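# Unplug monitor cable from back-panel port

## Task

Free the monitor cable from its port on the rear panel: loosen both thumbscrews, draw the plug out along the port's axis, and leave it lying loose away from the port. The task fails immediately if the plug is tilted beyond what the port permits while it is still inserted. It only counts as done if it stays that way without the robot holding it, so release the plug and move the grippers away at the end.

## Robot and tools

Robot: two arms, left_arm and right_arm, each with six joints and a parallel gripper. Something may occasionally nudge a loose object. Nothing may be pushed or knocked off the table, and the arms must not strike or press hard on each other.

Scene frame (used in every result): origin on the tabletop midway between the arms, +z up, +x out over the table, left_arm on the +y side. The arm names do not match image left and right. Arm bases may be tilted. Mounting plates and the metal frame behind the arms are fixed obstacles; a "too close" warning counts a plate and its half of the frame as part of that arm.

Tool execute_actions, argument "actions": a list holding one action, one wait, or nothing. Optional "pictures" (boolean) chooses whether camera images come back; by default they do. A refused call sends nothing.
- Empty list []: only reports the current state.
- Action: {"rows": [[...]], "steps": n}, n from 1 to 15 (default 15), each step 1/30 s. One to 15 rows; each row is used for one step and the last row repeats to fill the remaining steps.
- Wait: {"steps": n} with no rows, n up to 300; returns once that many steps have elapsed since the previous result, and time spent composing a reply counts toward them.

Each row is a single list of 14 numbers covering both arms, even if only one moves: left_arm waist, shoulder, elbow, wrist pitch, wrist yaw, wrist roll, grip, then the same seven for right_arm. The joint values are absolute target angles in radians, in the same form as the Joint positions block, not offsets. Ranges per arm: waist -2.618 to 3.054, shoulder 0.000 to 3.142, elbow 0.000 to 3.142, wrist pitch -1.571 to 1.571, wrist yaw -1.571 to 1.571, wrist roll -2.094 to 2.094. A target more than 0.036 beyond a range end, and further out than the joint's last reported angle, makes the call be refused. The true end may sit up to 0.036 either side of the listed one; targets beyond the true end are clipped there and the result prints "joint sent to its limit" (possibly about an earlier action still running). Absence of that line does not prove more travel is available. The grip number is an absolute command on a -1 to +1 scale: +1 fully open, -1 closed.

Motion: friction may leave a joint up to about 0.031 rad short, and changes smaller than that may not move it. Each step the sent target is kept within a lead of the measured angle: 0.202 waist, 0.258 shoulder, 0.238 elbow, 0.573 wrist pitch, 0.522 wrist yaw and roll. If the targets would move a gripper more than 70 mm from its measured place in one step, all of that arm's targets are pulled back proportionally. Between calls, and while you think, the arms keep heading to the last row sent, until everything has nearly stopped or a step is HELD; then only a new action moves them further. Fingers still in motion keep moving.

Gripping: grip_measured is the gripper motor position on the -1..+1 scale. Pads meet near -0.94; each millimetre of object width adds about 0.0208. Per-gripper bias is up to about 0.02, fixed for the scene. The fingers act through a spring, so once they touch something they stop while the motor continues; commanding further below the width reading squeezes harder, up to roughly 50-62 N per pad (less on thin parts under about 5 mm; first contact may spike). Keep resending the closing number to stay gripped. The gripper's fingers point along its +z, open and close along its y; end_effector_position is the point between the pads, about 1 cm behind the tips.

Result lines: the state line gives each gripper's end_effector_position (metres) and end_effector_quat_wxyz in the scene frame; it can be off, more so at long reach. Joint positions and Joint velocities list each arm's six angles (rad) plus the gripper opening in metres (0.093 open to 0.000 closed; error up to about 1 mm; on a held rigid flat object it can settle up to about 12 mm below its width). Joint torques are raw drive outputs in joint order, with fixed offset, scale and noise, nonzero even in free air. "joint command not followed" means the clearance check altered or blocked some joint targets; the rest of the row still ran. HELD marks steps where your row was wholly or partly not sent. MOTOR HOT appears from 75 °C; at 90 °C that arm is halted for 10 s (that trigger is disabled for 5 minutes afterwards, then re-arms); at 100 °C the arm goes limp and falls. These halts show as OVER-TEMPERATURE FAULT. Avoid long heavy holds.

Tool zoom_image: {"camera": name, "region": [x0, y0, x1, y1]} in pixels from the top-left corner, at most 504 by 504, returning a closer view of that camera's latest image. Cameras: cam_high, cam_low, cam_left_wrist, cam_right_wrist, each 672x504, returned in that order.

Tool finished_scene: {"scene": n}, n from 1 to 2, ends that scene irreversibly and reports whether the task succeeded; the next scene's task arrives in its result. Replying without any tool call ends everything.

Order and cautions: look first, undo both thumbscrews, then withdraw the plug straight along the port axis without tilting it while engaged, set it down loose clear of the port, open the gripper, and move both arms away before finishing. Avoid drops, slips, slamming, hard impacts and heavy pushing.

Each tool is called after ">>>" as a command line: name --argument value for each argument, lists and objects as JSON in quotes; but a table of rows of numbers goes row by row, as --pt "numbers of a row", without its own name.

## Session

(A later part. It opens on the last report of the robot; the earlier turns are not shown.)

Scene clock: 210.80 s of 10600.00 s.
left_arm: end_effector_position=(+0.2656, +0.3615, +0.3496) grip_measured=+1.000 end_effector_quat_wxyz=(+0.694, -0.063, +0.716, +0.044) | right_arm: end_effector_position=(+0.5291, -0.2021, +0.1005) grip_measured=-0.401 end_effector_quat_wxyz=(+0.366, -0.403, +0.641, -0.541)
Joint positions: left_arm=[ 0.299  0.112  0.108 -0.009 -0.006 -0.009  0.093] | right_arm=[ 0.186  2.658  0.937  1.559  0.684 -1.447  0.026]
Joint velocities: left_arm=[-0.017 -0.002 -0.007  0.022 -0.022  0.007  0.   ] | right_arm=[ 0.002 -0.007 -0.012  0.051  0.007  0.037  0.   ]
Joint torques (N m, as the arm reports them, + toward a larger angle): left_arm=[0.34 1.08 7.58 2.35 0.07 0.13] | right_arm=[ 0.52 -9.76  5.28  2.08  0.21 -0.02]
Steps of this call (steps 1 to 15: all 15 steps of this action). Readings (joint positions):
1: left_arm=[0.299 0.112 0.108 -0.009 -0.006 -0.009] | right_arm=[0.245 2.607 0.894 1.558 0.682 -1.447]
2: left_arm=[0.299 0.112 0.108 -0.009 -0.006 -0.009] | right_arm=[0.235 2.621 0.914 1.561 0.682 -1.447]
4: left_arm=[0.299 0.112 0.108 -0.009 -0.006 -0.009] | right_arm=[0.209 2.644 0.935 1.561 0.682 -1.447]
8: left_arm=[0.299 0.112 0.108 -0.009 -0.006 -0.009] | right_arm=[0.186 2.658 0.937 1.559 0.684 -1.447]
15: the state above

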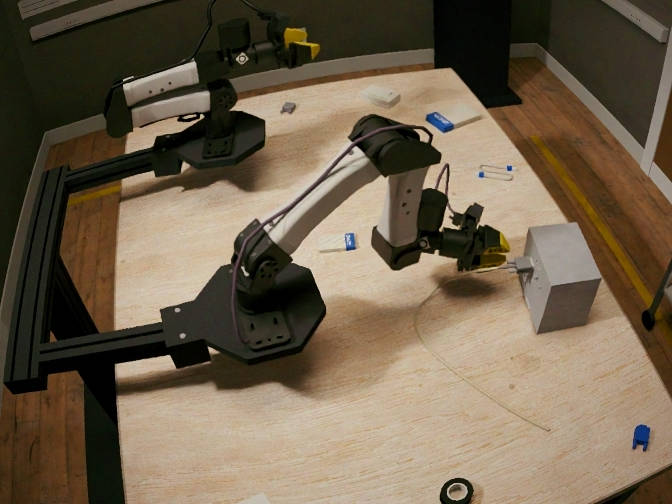

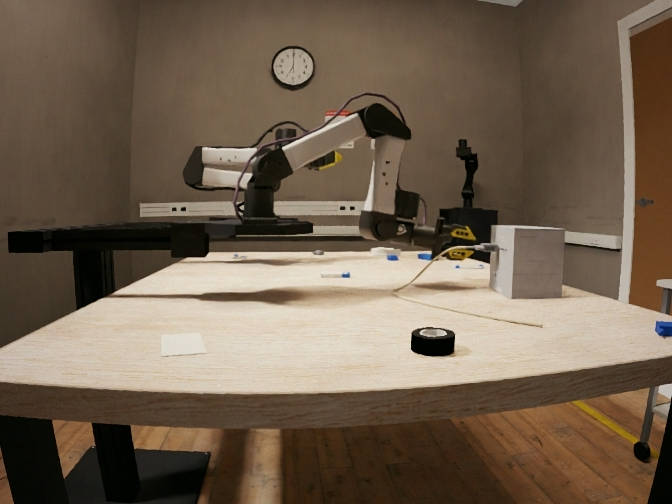

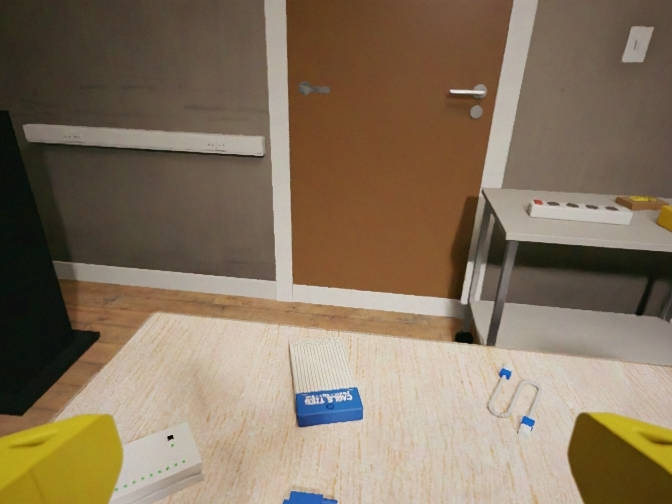

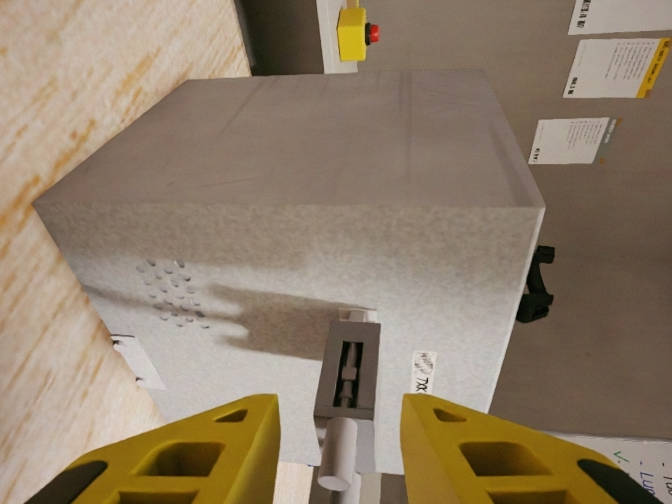

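>>> execute_actions --actions '[{"rows":[[0.3,0.1,0.1,0,0,0,1,0.144,2.662,0.94,1.56,0.685,-1.45,-0.5]]}]'

>>> execute_actions --actions '[{"rows":[[0.3,0.1,0.1,0,0,0,1,0.142,2.662,0.94,1.56,0.685,-1.3,-0.7]],"steps":10}]' --pictures false

>>> execute_actions --actions '[{"rows":[[0.3,0.1,0.1,0,0,0,1,0.142,2.662,0.94,1.56,0.685,-1.3,-0.85],[0.3,0.1,0.1,0,0,0,1,0.142,2.662,0.94,1.56,0.685,-1.3,-1],[0.3,0.1,0.1,0,0,0,1,0.142,2.662,0.94,1.56,0.685,-1.3,-1],[0.3,0.1,0.1,0,0,0,1,0.142,2.662,0.94,1.56,0.685,-1.55,-1]]}]'

>>> execute_actions --actions '[{"rows":[[0.3,0.1,0.1,0,0,0,1,0.142,2.662,0.94,1.56,0.685,-1.9,-1]]}]' --pictures false

>>> execute_actions --actions '[{"rows":[[0.3,0.1,0.1,0,0,0,1,0.142,2.662,0.94,1.56,0.685,-0.92,-0.62]]}]'

Scene clock: 216.17 s of 10600.00 s.
left_arm: end_effector_position=(+0.2656, +0.3615, +0.3496) grip_measured=+1.000 end_effector_quat_wxyz=(+0.694, -0.063, +0.716, +0.044) | right_arm: end_effector_position=(+0.5299, -0.2215, +0.1001) grip_measured=-0.499 end_effector_quat_wxyz=(+0.355, -0.391, +0.649, -0.548)
Joint positions: left_arm=[ 0.299  0.112  0.108 -0.009 -0.006 -0.009  0.093] | right_arm=[ 0.146  2.658  0.937  1.559  0.682 -1.447  0.021]
Joint velocities: left_arm=[-0.007 -0.002  0.002 -0.081 -0.007 -0.022  0.   ] | right_arm=[-0.012  0.012  0.002 -0.066 -0.022  0.051 -0.   ]
Joint torques (N m, as the arm reports them, + toward a larger angle): left_arm=[0.37 1.06 7.64 2.32 0.03 0.11] | right_arm=[-0.4  -9.73  4.26  2.08  0.23 -0.03]
Steps of this call (steps 1 to 15: the robot went on to your last target; steps 16 to 90: nothing new was sent; then 1.87 s passed at rest; steps 91 to 105: all 15 steps of this action). Readings (joint positions):
91: left_arm=[0.299 0.112 0.108 -0.009 -0.006 -0.009] | right_arm=[0.183 2.658 0.937 1.559 0.683 -1.447]
92: left_arm=[0.299 0.112 0.108 -0.009 -0.006 -0.009] | right_arm=[0.177 2.658 0.937 1.559 0.682 -1.447]
94: left_arm=[0.299 0.112 0.108 -0.009 -0.006 -0.009] | right_arm=[0.159 2.658 0.937 1.559 0.682 -1.447]
98: left_arm=[0.299 0.112 0.108 -0.009 -0.006 -0.009] | right_arm=[0.146 2.658 0.937 1.559 0.682 -1.447]
105: the state above

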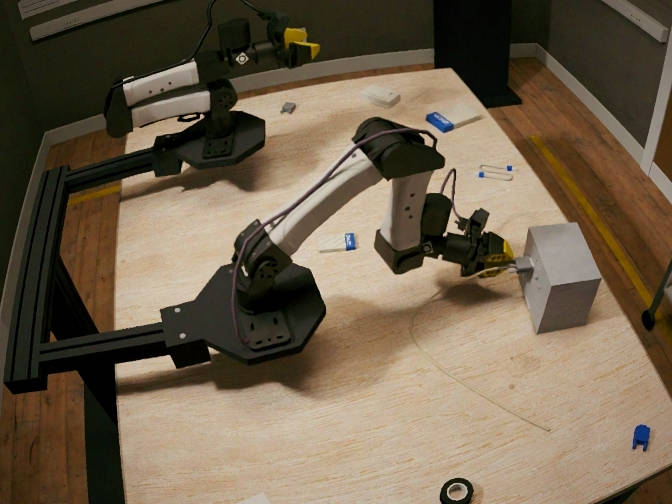

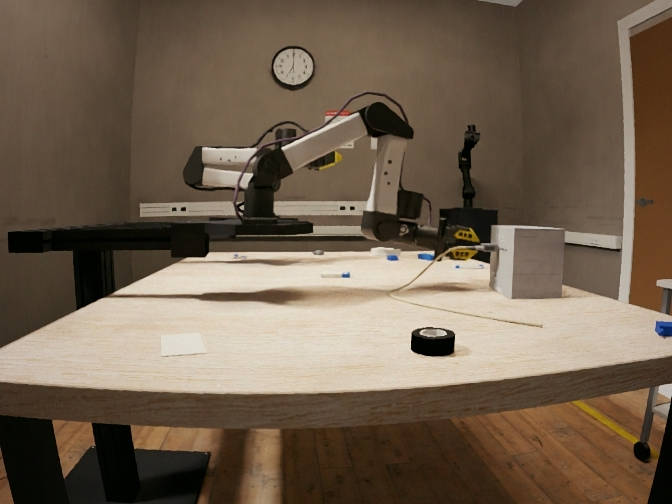

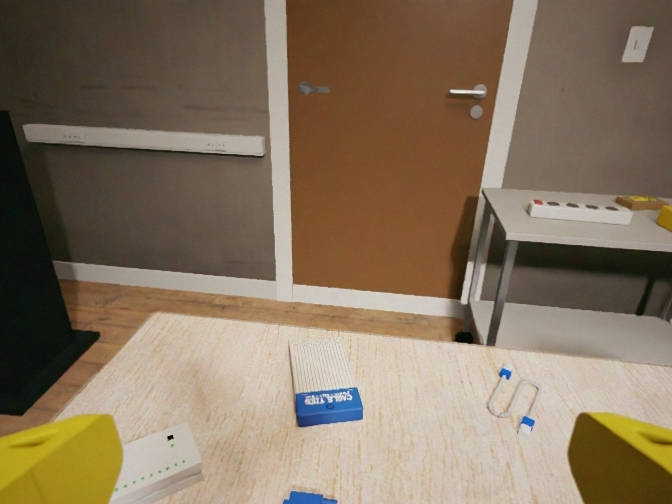

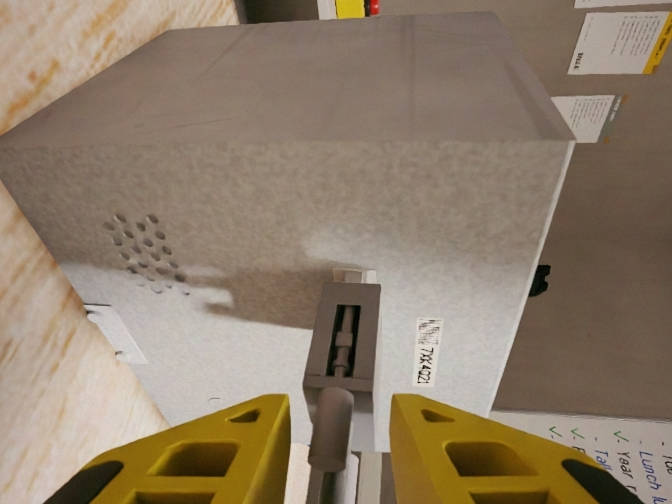

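Scene clock: 216.50 s of 10600.00 s.
left_arm: end_effector_position=(+0.2656, +0.3615, +0.3496) grip_measured=+1.000 end_effector_quat_wxyz=(+0.694, -0.063, +0.716, +0.044) | right_arm: end_effector_position=(+0.5298, -0.2214, +0.0994) grip_measured=-0.699 end_effector_quat_wxyz=(+0.387, -0.351, +0.672, -0.525)
Joint positions: left_arm=[ 0.299  0.112  0.108 -0.009 -0.006 -0.009  0.093] | right_arm=[ 0.146  2.658  0.937  1.556  0.682 -1.323  0.012]
Joint velocities: left_arm=[-0.007  0.022 -0.012  0.022 -0.037  0.007  0.   ] | right_arm=[-0.012 -0.017  0.017 -0.022  0.051  0.066 -0.001]
Joint torques (N m, as the arm reports them, + toward a larger angle): left_arm=[0.27 0.98 7.63 2.36 0.05 0.13] | right_arm=[-0.5  -9.83  3.89  2.06  0.21  0.08]
Steps of this call (steps 1 to 10: all 10 steps of this action). Readings (joint positions):
1: left_arm=[0.299 0.112 0.108 -0.009 -0.006 -0.009] | right_arm=[0.146 2.658 0.937 1.559 0.682 -1.424]
2: left_arm=[0.299 0.112 0.108 -0.009 -0.006 -0.009] | right_arm=[0.146 2.658 0.937 1.557 0.682 -1.400]
4: left_arm=[0.299 0.112 0.108 -0.009 -0.006 -0.009] | right_arm=[0.146 2.658 0.937 1.556 0.682 -1.366]
8: left_arm=[0.299 0.112 0.108 -0.009 -0.006 -0.009] | right_arm=[0.146 2.658 0.937 1.556 0.682 -1.331]
10: the state above

Scene clock: 217.00 s of 10600.00 s.
left_arm: end_effector_position=(+0.2656, +0.3615, +0.3496) grip_measured=+1.000 end_effector_quat_wxyz=(+0.694, -0.063, +0.716, +0.044) | right_arm: end_effector_position=(+0.5298, -0.2210, +0.0984) grip_measured=-0.978 end_effector_quat_wxyz=(+0.335, -0.415, +0.636, -0.558)
Joint positions: left_arm=[ 0.299  0.112  0.108 -0.009 -0.006 -0.009  0.093] | right_arm=[ 0.146  2.659  0.937  1.553  0.679 -1.513  0.   ]
Joint velocities: left_arm=[-0.002 -0.012 -0.012 -0.051  0.037 -0.11   0.   ] | right_arm=[ 0.022 -0.002 -0.002 -0.007 -0.037 -0.081  0.   ]
Joint torques (N m, as the arm reports them, + toward a larger angle): left_arm=[0.22 1.08 7.77 2.35 0.04 0.14] | right_arm=[-0.44 -9.71  4.15  2.19  0.24 -0.28]
Steps of this call (steps 1 to 15: all 15 steps of this action). Readings (joint positions):
1: left_arm=[0.299 0.112 0.108 -0.009 -0.006 -0.009] | right_arm=[0.146 2.658 0.937 1.553 0.681 -1.319]
2: left_arm=[0.299 0.112 0.108 -0.009 -0.006 -0.009] | right_arm=[0.146 2.659 0.937 1.553 0.680 -1.317]
4: left_arm=[0.299 0.112 0.108 -0.009 -0.006 -0.009] | right_arm=[0.146 2.659 0.937 1.553 0.679 -1.350]
8: left_arm=[0.299 0.112 0.108 -0.009 -0.006 -0.009] | right_arm=[0.146 2.659 0.937 1.553 0.679 -1.457]
15: the state above

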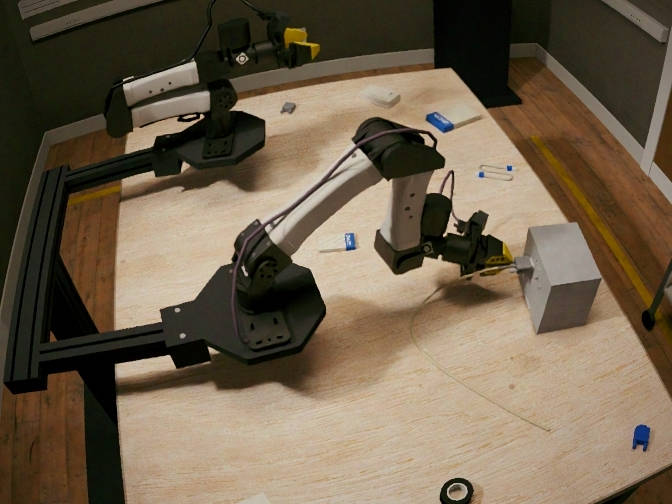

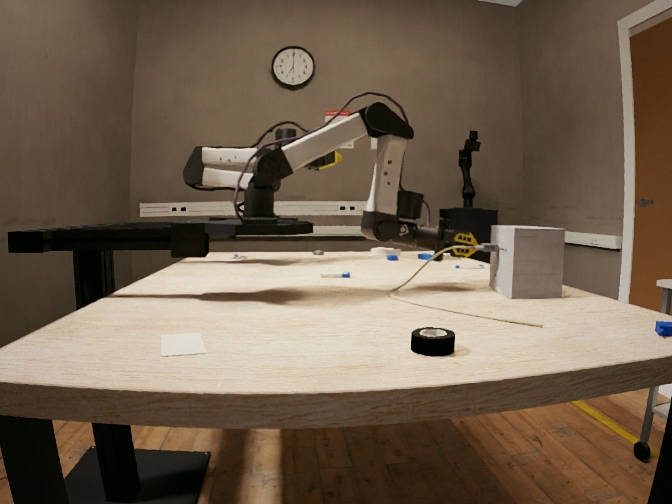

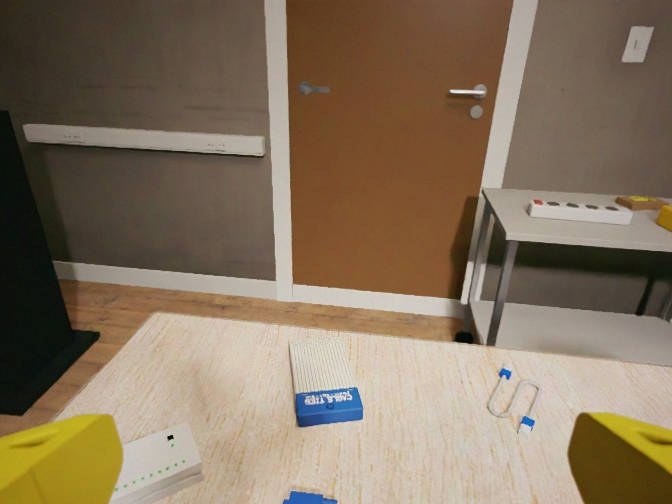

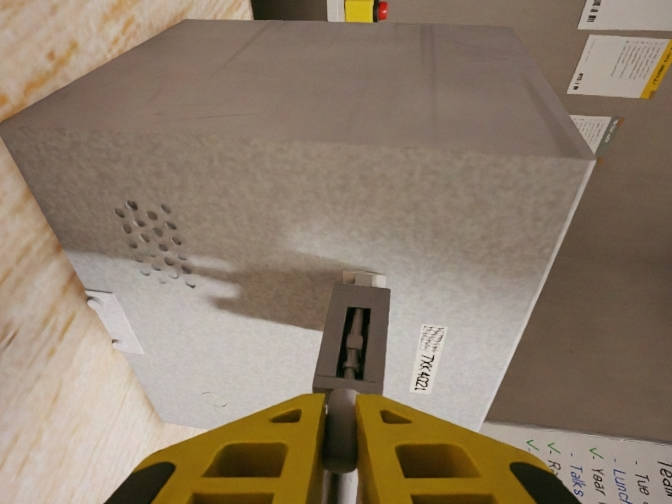

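Scene clock: 217.50 s of 10600.00 s.
left_arm: end_effector_position=(+0.2656, +0.3615, +0.3496) grip_measured=+1.000 end_effector_quat_wxyz=(+0.694, -0.063, +0.716, +0.044) | right_arm: end_effector_position=(+0.5294, -0.2206, +0.0987) grip_measured=-0.979 end_effector_quat_wxyz=(+0.269, -0.481, +0.583, -0.596)
Joint positions: left_arm=[ 0.299  0.112  0.108 -0.009 -0.006 -0.009  0.093] | right_arm=[ 0.15   2.668  0.941  1.569  0.689 -1.748  0.   ]
Joint velocities: left_arm=[ 0.007  0.022 -0.002  0.007 -0.022 -0.051  0.   ] | right_arm=[ 0.002 -0.027 -0.017  0.066 -0.11  -0.022  0.   ]
Joint torques (N m, as the arm reports them, + toward a larger angle): left_arm=[0.37 1.01 7.6  2.37 0.06 0.13] | right_arm=[ -1.04 -10.25   3.44   1.97   0.14  -1.84]
Steps of this call (steps 1 to 15: all 15 steps of this action). Readings (joint positions):
1: left_arm=[0.299 0.112 0.108 -0.009 -0.006 -0.009] | right_arm=[0.146 2.659 0.937 1.553 0.679 -1.571]
2: left_arm=[0.299 0.112 0.108 -0.009 -0.006 -0.009] | right_arm=[0.147 2.659 0.937 1.554 0.679 -1.626]
4: left_arm=[0.299 0.112 0.108 -0.009 -0.006 -0.009] | right_arm=[0.148 2.660 0.937 1.558 0.683 -1.689]
8: left_arm=[0.299 0.112 0.108 -0.009 -0.006 -0.009] | right_arm=[0.149 2.668 0.940 1.569 0.687 -1.733]
15: the state above

Scene clock: 218.00 s of 10600.00 s.
left_arm: end_effector_position=(+0.2656, +0.3615, +0.3496) grip_measured=+1.000 end_effector_quat_wxyz=(+0.694, -0.063, +0.716, +0.044) | right_arm: end_effector_position=(+0.5295, -0.2205, +0.0974) grip_measured=-0.622 end_effector_quat_wxyz=(+0.475, -0.225, +0.724, -0.447)
Joint positions: left_arm=[ 0.299  0.112  0.108 -0.009 -0.006 -0.009  0.093] | right_arm=[ 0.149  2.668  0.941  1.563  0.684 -0.965  0.015]
Joint velocities: left_arm=[-0.002 -0.007 -0.002  0.007  0.022 -0.007  0.   ] | right_arm=[ 0.012  0.002  0.002 -0.066  0.022  0.286 -0.001]
Joint torques (N m, as the arm reports them, + toward a larger angle): left_arm=[0.24 1.09 7.68 2.33 0.02 0.15] | right_arm=[ -0.89 -10.67   3.52   2.02   0.17   0.21]
Steps of this call (steps 1 to 15: all 15 steps of this action). Readings (joint positions):
1: left_arm=[0.299 0.112 0.108 -0.009 -0.006 -0.009] | right_arm=[0.150 2.668 0.941 1.565 0.685 -1.655]
2: left_arm=[0.299 0.112 0.108 -0.009 -0.006 -0.009] | right_arm=[0.150 2.668 0.941 1.564 0.684 -1.555]
4: left_arm=[0.299 0.112 0.108 -0.009 -0.006 -0.009] | right_arm=[0.150 2.668 0.941 1.563 0.684 -1.355]
8: left_arm=[0.299 0.112 0.108 -0.009 -0.006 -0.009] | right_arm=[0.149 2.668 0.941 1.563 0.684 -1.102]
15: the state above

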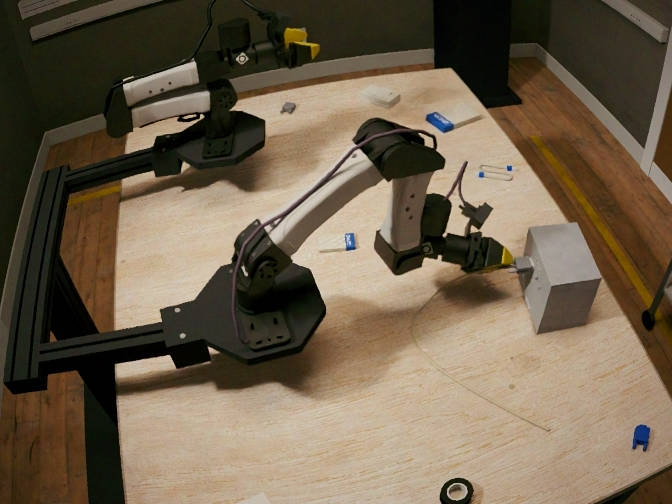

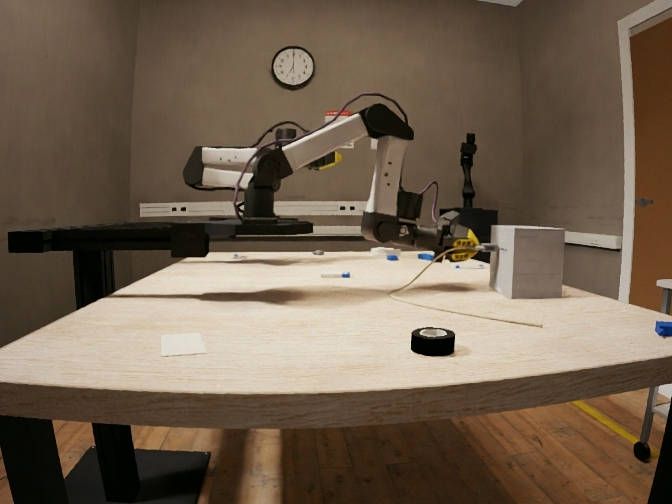

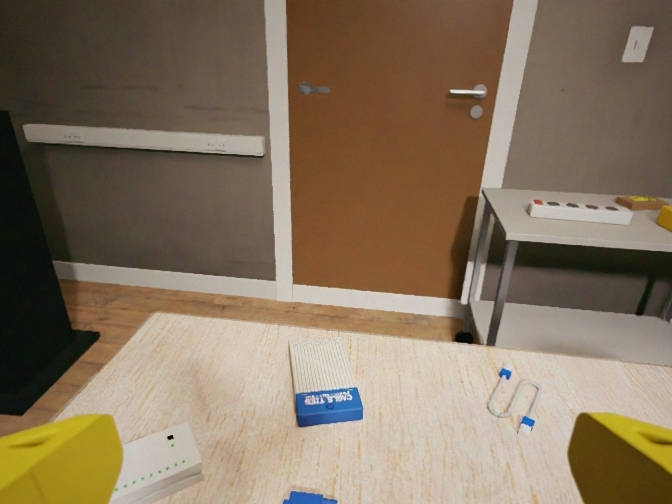

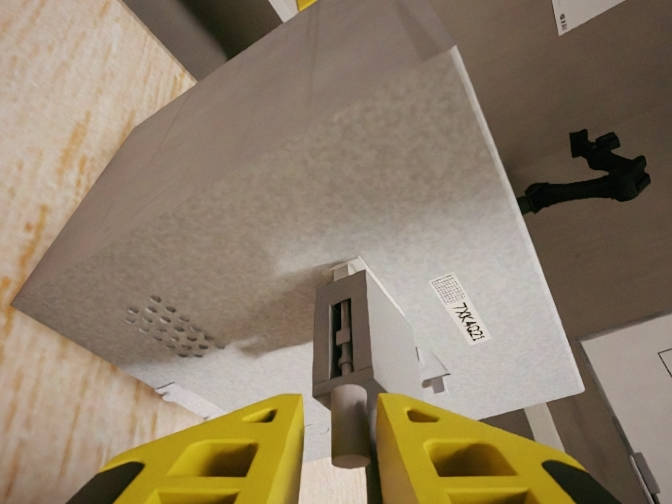

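>>> execute_actions --actions '[{"rows":[[0.3,0.1,0.1,0,0,0,1,0.146,2.664,0.94,1.56,0.685,-0.6,-0.62]],"steps":10}]'

>>> execute_actions --actions '[{"rows":[[0.3,0.1,0.1,0,0,0,1,0.146,2.664,0.94,1.56,0.685,-1.68,-0.88]]}]' --pictures false

>>> execute_actions --actions '[{"rows":[[0.3,0.1,0.1,0,0,0,1,0.146,2.664,0.94,1.56,0.685,-0.55,-0.62]]}]' --pictures false

>>> execute_actions --actions '[{"rows":[[0.3,0.1,0.1,0,0,0,1,0.146,2.664,0.94,1.56,0.685,-1.68,-0.88]]}]' --pictures false

>>> execute_actions --actions '[{"rows":[[0.3,0.1,0.1,0,0,0,1,0.146,2.664,0.94,1.56,0.685,-0.55,-0.62]]}]' --pictures false

>>> execute_actions --actions '[{"rows":[[0.3,0.1,0.1,0,0,0,1,0.146,2.664,0.94,1.56,0.685,-1.68,-0.88]]}]' --pictures false

>>> execute_actions --actions '[{"rows":[[0.3,0.1,0.1,0,0,0,1,0.146,2.664,0.94,1.56,0.685,-0.62,-0.62]],"steps":3}]'

Scene clock: 224.90 s of 10600.00 s.
left_arm: end_effector_position=(+0.2656, +0.3615, +0.3496) grip_measured=+1.000 end_effector_quat_wxyz=(+0.694, -0.063, +0.716, +0.044) | right_arm: end_effector_position=(+0.5299, -0.2230, +0.1034) grip_measured=-0.621 end_effector_quat_wxyz=(+0.540, -0.102, +0.746, -0.375)
Joint positions: left_arm=[ 0.299  0.112  0.108 -0.009 -0.006 -0.009  0.093] | right_arm=[ 0.149  2.658  0.941  1.57   0.703 -0.657  0.015]
Joint velocities: left_arm=[0.002 0.002 0.022 0.007 0.022 0.037 0.   ] | right_arm=[-0.012 -0.017 -0.012 -0.051 -0.051  0.212  0.001]
Joint torques (N m, as the arm reports them, + toward a larger angle): left_arm=[0.37 0.93 7.67 2.34 0.04 0.1 ] | right_arm=[-0.25 -9.53  3.44  1.93  0.05  0.25]
Steps of this call (steps 1 to 30: the robot went on to your last target; steps 31 to 90: nothing new was sent; then 3.57 s passed at rest; steps 91 to 100: all 10 steps of this action). Readings (joint positions):
91: left_arm=[0.299 0.112 0.108 -0.009 -0.006 -0.009] | right_arm=[0.149 2.668 0.941 1.568 0.685 -0.881]
92: left_arm=[0.299 0.112 0.108 -0.009 -0.006 -0.009] | right_arm=[0.149 2.666 0.941 1.570 0.687 -0.828]
94: left_arm=[0.299 0.112 0.108 -0.009 -0.006 -0.009] | right_arm=[0.149 2.662 0.941 1.570 0.695 -0.752]
98: left_arm=[0.299 0.112 0.108 -0.009 -0.006 -0.009] | right_arm=[0.149 2.658 0.941 1.570 0.703 -0.675]
100: the state above

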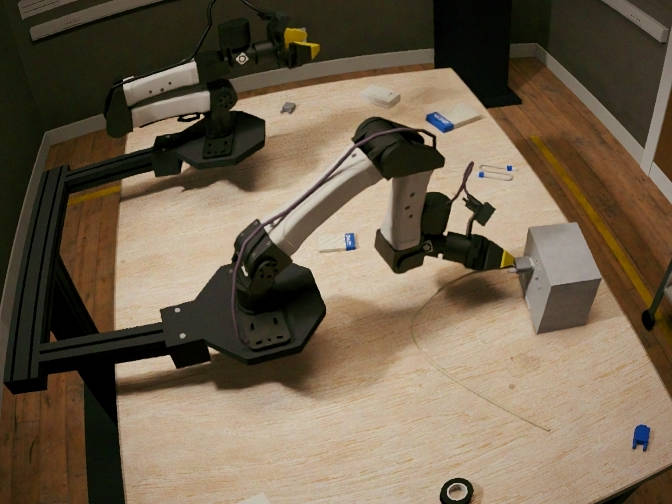

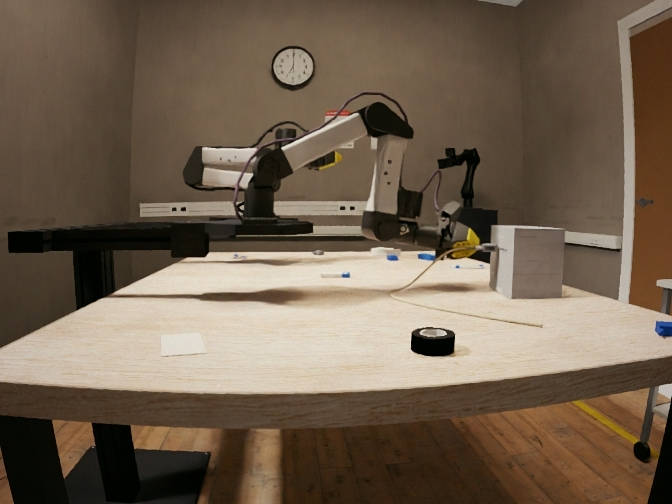

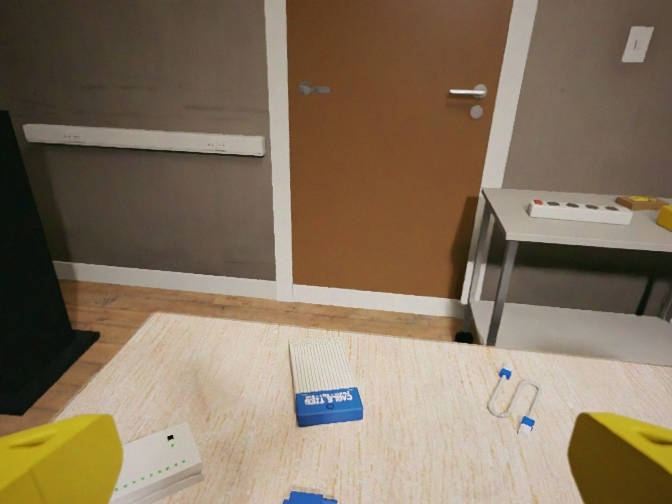

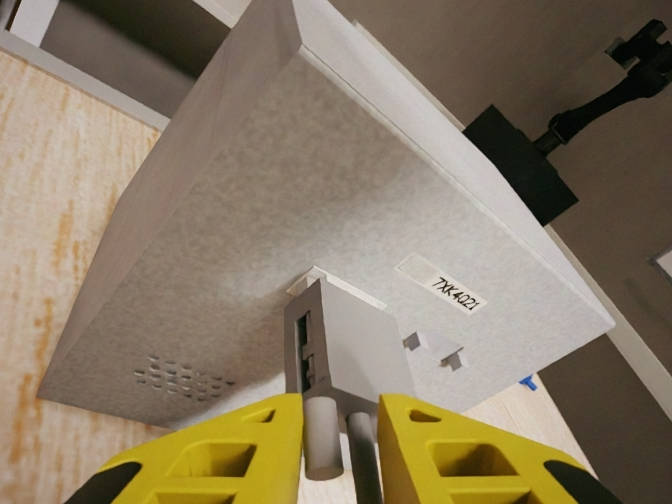

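Scene clock: 225.40 s of 10600.00 s.
left_arm: end_effector_position=(+0.2656, +0.3615, +0.3496) grip_measured=+1.000 end_effector_quat_wxyz=(+0.694, -0.063, +0.716, +0.044) | right_arm: end_effector_position=(+0.5309, -0.2190, +0.0991) grip_measured=-0.872 end_effector_quat_wxyz=(+0.311, -0.444, +0.615, -0.572)
Joint positions: left_arm=[ 0.299  0.112  0.108 -0.009 -0.006 -0.009  0.093] | right_arm=[ 0.15   2.66   0.941  1.553  0.679 -1.605  0.003]
Joint velocities: left_arm=[-0.002 -0.007  0.002  0.022 -0.007 -0.022  0.   ] | right_arm=[-0.022  0.002  0.012 -0.066 -0.037 -0.344 -0.001]
Joint torques (N m, as the arm reports them, + toward a larger angle): left_arm=[0.39 1.01 7.61 2.34 0.09 0.12] | right_arm=[-0.31 -9.7   3.43  2.14  0.22 -0.27]
Steps of this call (steps 1 to 15: all 15 steps of this action). Readings (joint positions):
1: left_arm=[0.299 0.112 0.108 -0.009 -0.006 -0.009] | right_arm=[0.149 2.658 0.941 1.569 0.696 -0.742]
2: left_arm=[0.299 0.112 0.108 -0.009 -0.006 -0.009] | right_arm=[0.151 2.660 0.941 1.563 0.686 -0.844]
4: left_arm=[0.299 0.112 0.108 -0.009 -0.006 -0.009] | right_arm=[0.149 2.660 0.941 1.563 0.682 -1.043]
8: left_arm=[0.299 0.112 0.108 -0.009 -0.006 -0.009] | right_arm=[0.149 2.660 0.941 1.557 0.679 -1.393]
15: the state above

Scene clock: 225.90 s of 10600.00 s.
left_arm: end_effector_position=(+0.2656, +0.3615, +0.3496) grip_measured=+1.000 end_effector_quat_wxyz=(+0.694, -0.063, +0.716, +0.044) | right_arm: end_effector_position=(+0.5312, -0.2191, +0.1015) grip_measured=-0.622 end_effector_quat_wxyz=(+0.549, -0.098, +0.749, -0.358)
Joint positions: left_arm=[ 0.299  0.112  0.108 -0.009 -0.006 -0.009  0.093] | right_arm=[ 0.15   2.66   0.941  1.565  0.681 -0.623  0.015]
Joint velocities: left_arm=[ 0.002  0.002  0.017 -0.037 -0.022 -0.037  0.   ] | right_arm=[-0.027 -0.002 -0.007  0.007 -0.007  0.388 -0.   ]
Joint torques (N m, as the arm reports them, + toward a larger angle): left_arm=[0.28 1.12 7.63 2.36 0.07 0.11] | right_arm=[-0.55 -9.59  3.41  1.87  0.36  0.14]
Steps of this call (steps 1 to 15: all 15 steps of this action). Readings (joint positions):
1: left_arm=[0.299 0.112 0.108 -0.009 -0.006 -0.009] | right_arm=[0.150 2.660 0.941 1.552 0.679 -1.522]
2: left_arm=[0.299 0.112 0.108 -0.009 -0.006 -0.009] | right_arm=[0.150 2.660 0.941 1.552 0.680 -1.422]
4: left_arm=[0.299 0.112 0.108 -0.009 -0.006 -0.009] | right_arm=[0.150 2.660 0.941 1.553 0.680 -1.222]
8: left_arm=[0.299 0.112 0.108 -0.009 -0.006 -0.009] | right_arm=[0.150 2.660 0.941 1.553 0.680 -0.856]
15: the state above

Scene clock: 226.40 s of 10600.00 s.
left_arm: end_effector_position=(+0.2656, +0.3615, +0.3496) grip_measured=+1.000 end_effector_quat_wxyz=(+0.694, -0.063, +0.716, +0.044) | right_arm: end_effector_position=(+0.5313, -0.2181, +0.0994) grip_measured=-0.872 end_effector_quat_wxyz=(+0.315, -0.443, +0.615, -0.571)
Joint positions: left_arm=[ 0.299  0.112  0.108 -0.009 -0.006 -0.009  0.093] | right_arm=[ 0.15   2.66   0.941  1.555  0.674 -1.601  0.003]
Joint velocities: left_arm=[-0.017  0.012 -0.002  0.007 -0.081 -0.095  0.   ] | right_arm=[ 0.007  0.002 -0.017  0.037 -0.037 -0.403  0.   ]
Joint torques (N m, as the arm reports them, + toward a larger angle): left_arm=[0.3  1.   7.65 2.34 0.06 0.13] | right_arm=[-0.22 -9.6   3.37  2.14  0.34 -0.13]
Steps of this call (steps 1 to 15: all 15 steps of this action). Readings (joint positions):
1: left_arm=[0.299 0.112 0.108 -0.009 -0.006 -0.009] | right_arm=[0.150 2.660 0.941 1.567 0.682 -0.705]
2: left_arm=[0.299 0.112 0.108 -0.009 -0.006 -0.009] | right_arm=[0.150 2.660 0.941 1.566 0.681 -0.806]
4: left_arm=[0.299 0.112 0.108 -0.009 -0.006 -0.009] | right_arm=[0.150 2.660 0.941 1.566 0.679 -1.006]
8: left_arm=[0.299 0.112 0.108 -0.009 -0.006 -0.009] | right_arm=[0.150 2.660 0.941 1.561 0.674 -1.370]
15: the state above

Scene clock: 226.90 s of 10600.00 s.
left_arm: end_effector_position=(+0.2656, +0.3615, +0.3496) grip_measured=+1.000 end_effector_quat_wxyz=(+0.694, -0.063, +0.716, +0.044) | right_arm: end_effector_position=(+0.5312, -0.2188, +0.1004) grip_measured=-0.622 end_effector_quat_wxyz=(+0.547, -0.099, +0.750, -0.357)
Joint positions: left_arm=[ 0.299  0.112  0.108 -0.009 -0.006 -0.009  0.093] | right_arm=[ 0.15   2.66   0.941  1.56   0.679 -0.621  0.015]
Joint velocities: left_arm=[-0.002 -0.012 -0.007 -0.066  0.022 -0.051  0.   ] | right_arm=[ 0.002 -0.017  0.002  0.022 -0.022  0.359 -0.   ]
Joint torques (N m, as the arm reports them, + toward a larger angle): left_arm=[0.28 0.98 7.52 2.35 0.07 0.11] | right_arm=[-0.65 -9.72  3.48  1.86  0.24  0.08]
Steps of this call (steps 1 to 15: all 15 steps of this action). Readings (joint positions):
1: left_arm=[0.299 0.112 0.108 -0.009 -0.006 -0.009] | right_arm=[0.150 2.660 0.941 1.553 0.675 -1.518]
2: left_arm=[0.299 0.112 0.108 -0.009 -0.006 -0.009] | right_arm=[0.150 2.660 0.941 1.552 0.675 -1.418]
4: left_arm=[0.299 0.112 0.108 -0.009 -0.006 -0.009] | right_arm=[0.150 2.660 0.941 1.553 0.676 -1.219]
8: left_arm=[0.299 0.112 0.108 -0.009 -0.006 -0.009] | right_arm=[0.150 2.660 0.941 1.553 0.676 -0.853]
15: the state above

Scene clock: 227.40 s of 10600.00 s.
left_arm: end_effector_position=(+0.2656, +0.3615, +0.3496) grip_measured=+1.000 end_effector_quat_wxyz=(+0.694, -0.063, +0.716, +0.044) | right_arm: end_effector_position=(+0.5311, -0.2187, +0.0999) grip_measured=-0.872 end_effector_quat_wxyz=(+0.314, -0.442, +0.615, -0.572)
Joint positions: left_arm=[ 0.299  0.112  0.108 -0.009 -0.006 -0.009  0.093] | right_arm=[ 0.15   2.66   0.941  1.557  0.678 -1.601  0.003]
Joint velocities: left_arm=[-0.007  0.002  0.007  0.007 -0.007 -0.051  0.   ] | right_arm=[ 0.002  0.007 -0.007 -0.037 -0.022 -0.403  0.   ]
Joint torques (N m, as the arm reports them, + toward a larger angle): left_arm=[0.3  1.07 7.56 2.36 0.06 0.14] | right_arm=[-0.51 -9.79  3.39  2.12  0.24 -0.24]
Steps of this call (steps 1 to 15: all 15 steps of this action). Readings (joint positions):
1: left_arm=[0.299 0.112 0.108 -0.009 -0.006 -0.009] | right_arm=[0.150 2.660 0.941 1.562 0.680 -0.703]
2: left_arm=[0.299 0.112 0.108 -0.009 -0.006 -0.009] | right_arm=[0.150 2.660 0.941 1.563 0.682 -0.805]
4: left_arm=[0.299 0.112 0.108 -0.009 -0.006 -0.009] | right_arm=[0.150 2.660 0.941 1.563 0.682 -1.005]
8: left_arm=[0.299 0.112 0.108 -0.009 -0.006 -0.009] | right_arm=[0.150 2.660 0.941 1.562 0.679 -1.370]
15: the state above

Scene clock: 227.50 s of 10600.00 s.
left_arm: end_effector_position=(+0.2656, +0.3615, +0.3496) grip_measured=+1.000 end_effector_quat_wxyz=(+0.694, -0.063, +0.716, +0.044) | right_arm: end_effector_position=(+0.5310, -0.2190, +0.0993) grip_measured=-0.628 end_effector_quat_wxyz=(+0.390, -0.351, +0.672, -0.522)
Joint positions: left_arm=[ 0.299  0.112  0.108 -0.009 -0.006 -0.009  0.093] | right_arm=[ 0.15   2.66   0.941  1.554  0.678 -1.318  0.015]
Joint velocities: left_arm=[-0.002 -0.007  0.007 -0.051 -0.037 -0.051  0.   ] | right_arm=[-0.002 -0.017  0.007 -0.037  0.037  2.791  0.012]
Joint torques (N m, as the arm reports them, + toward a larger angle): left_arm=[0.21 0.97 7.69 2.34 0.07 0.14] | right_arm=[-0.36 -9.56  3.57  2.04  0.21  0.09]
Steps of this call (steps 1 to 3: all 3 steps of this action). Readings (joint positions):
1: left_arm=[0.299 0.112 0.108 -0.009 -0.006 -0.009] | right_arm=[0.150 2.660 0.941 1.555 0.678 -1.519]
2: left_arm=[0.299 0.112 0.108 -0.009 -0.006 -0.009] | right_arm=[0.150 2.660 0.941 1.553 0.678 -1.418]
3: the state above

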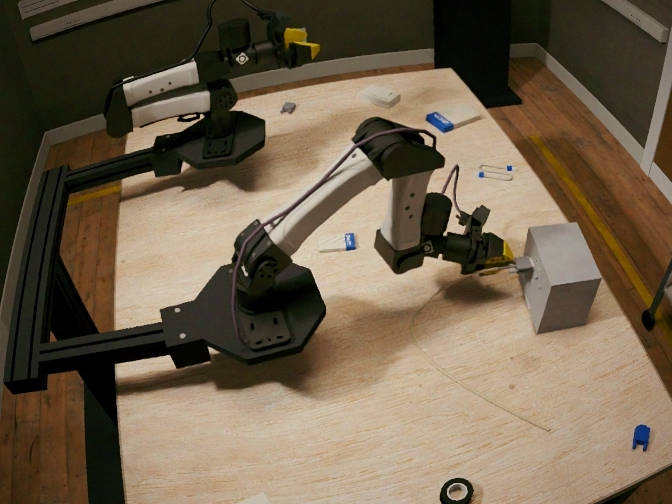

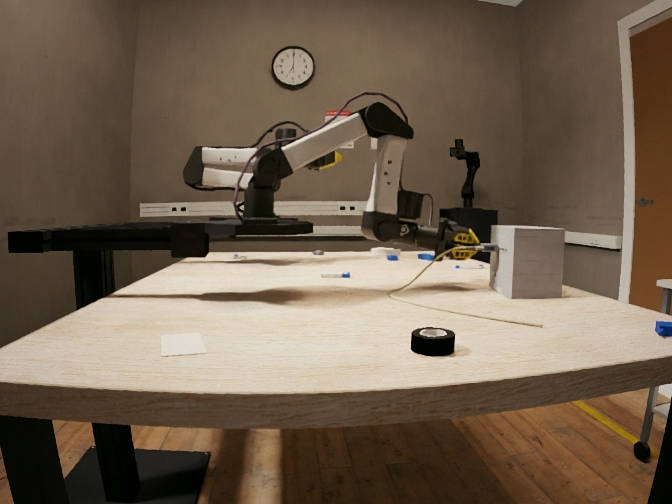

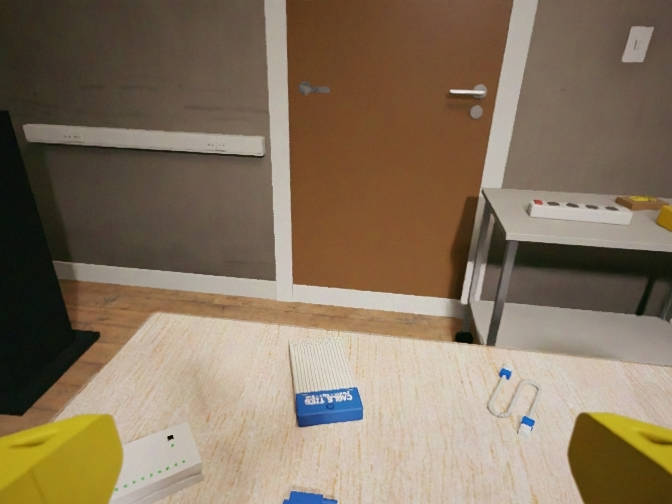

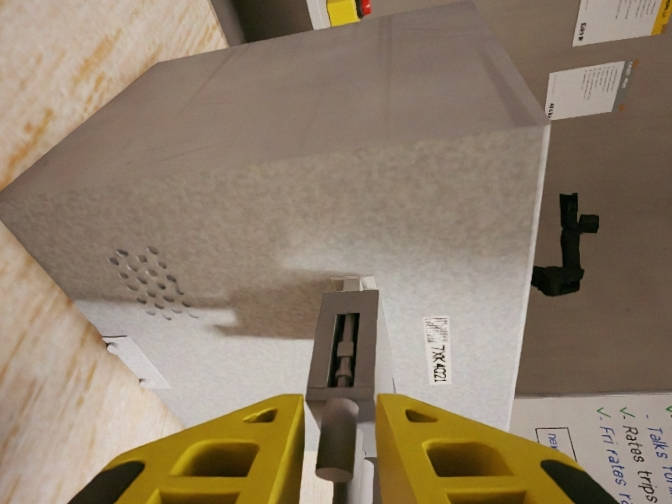

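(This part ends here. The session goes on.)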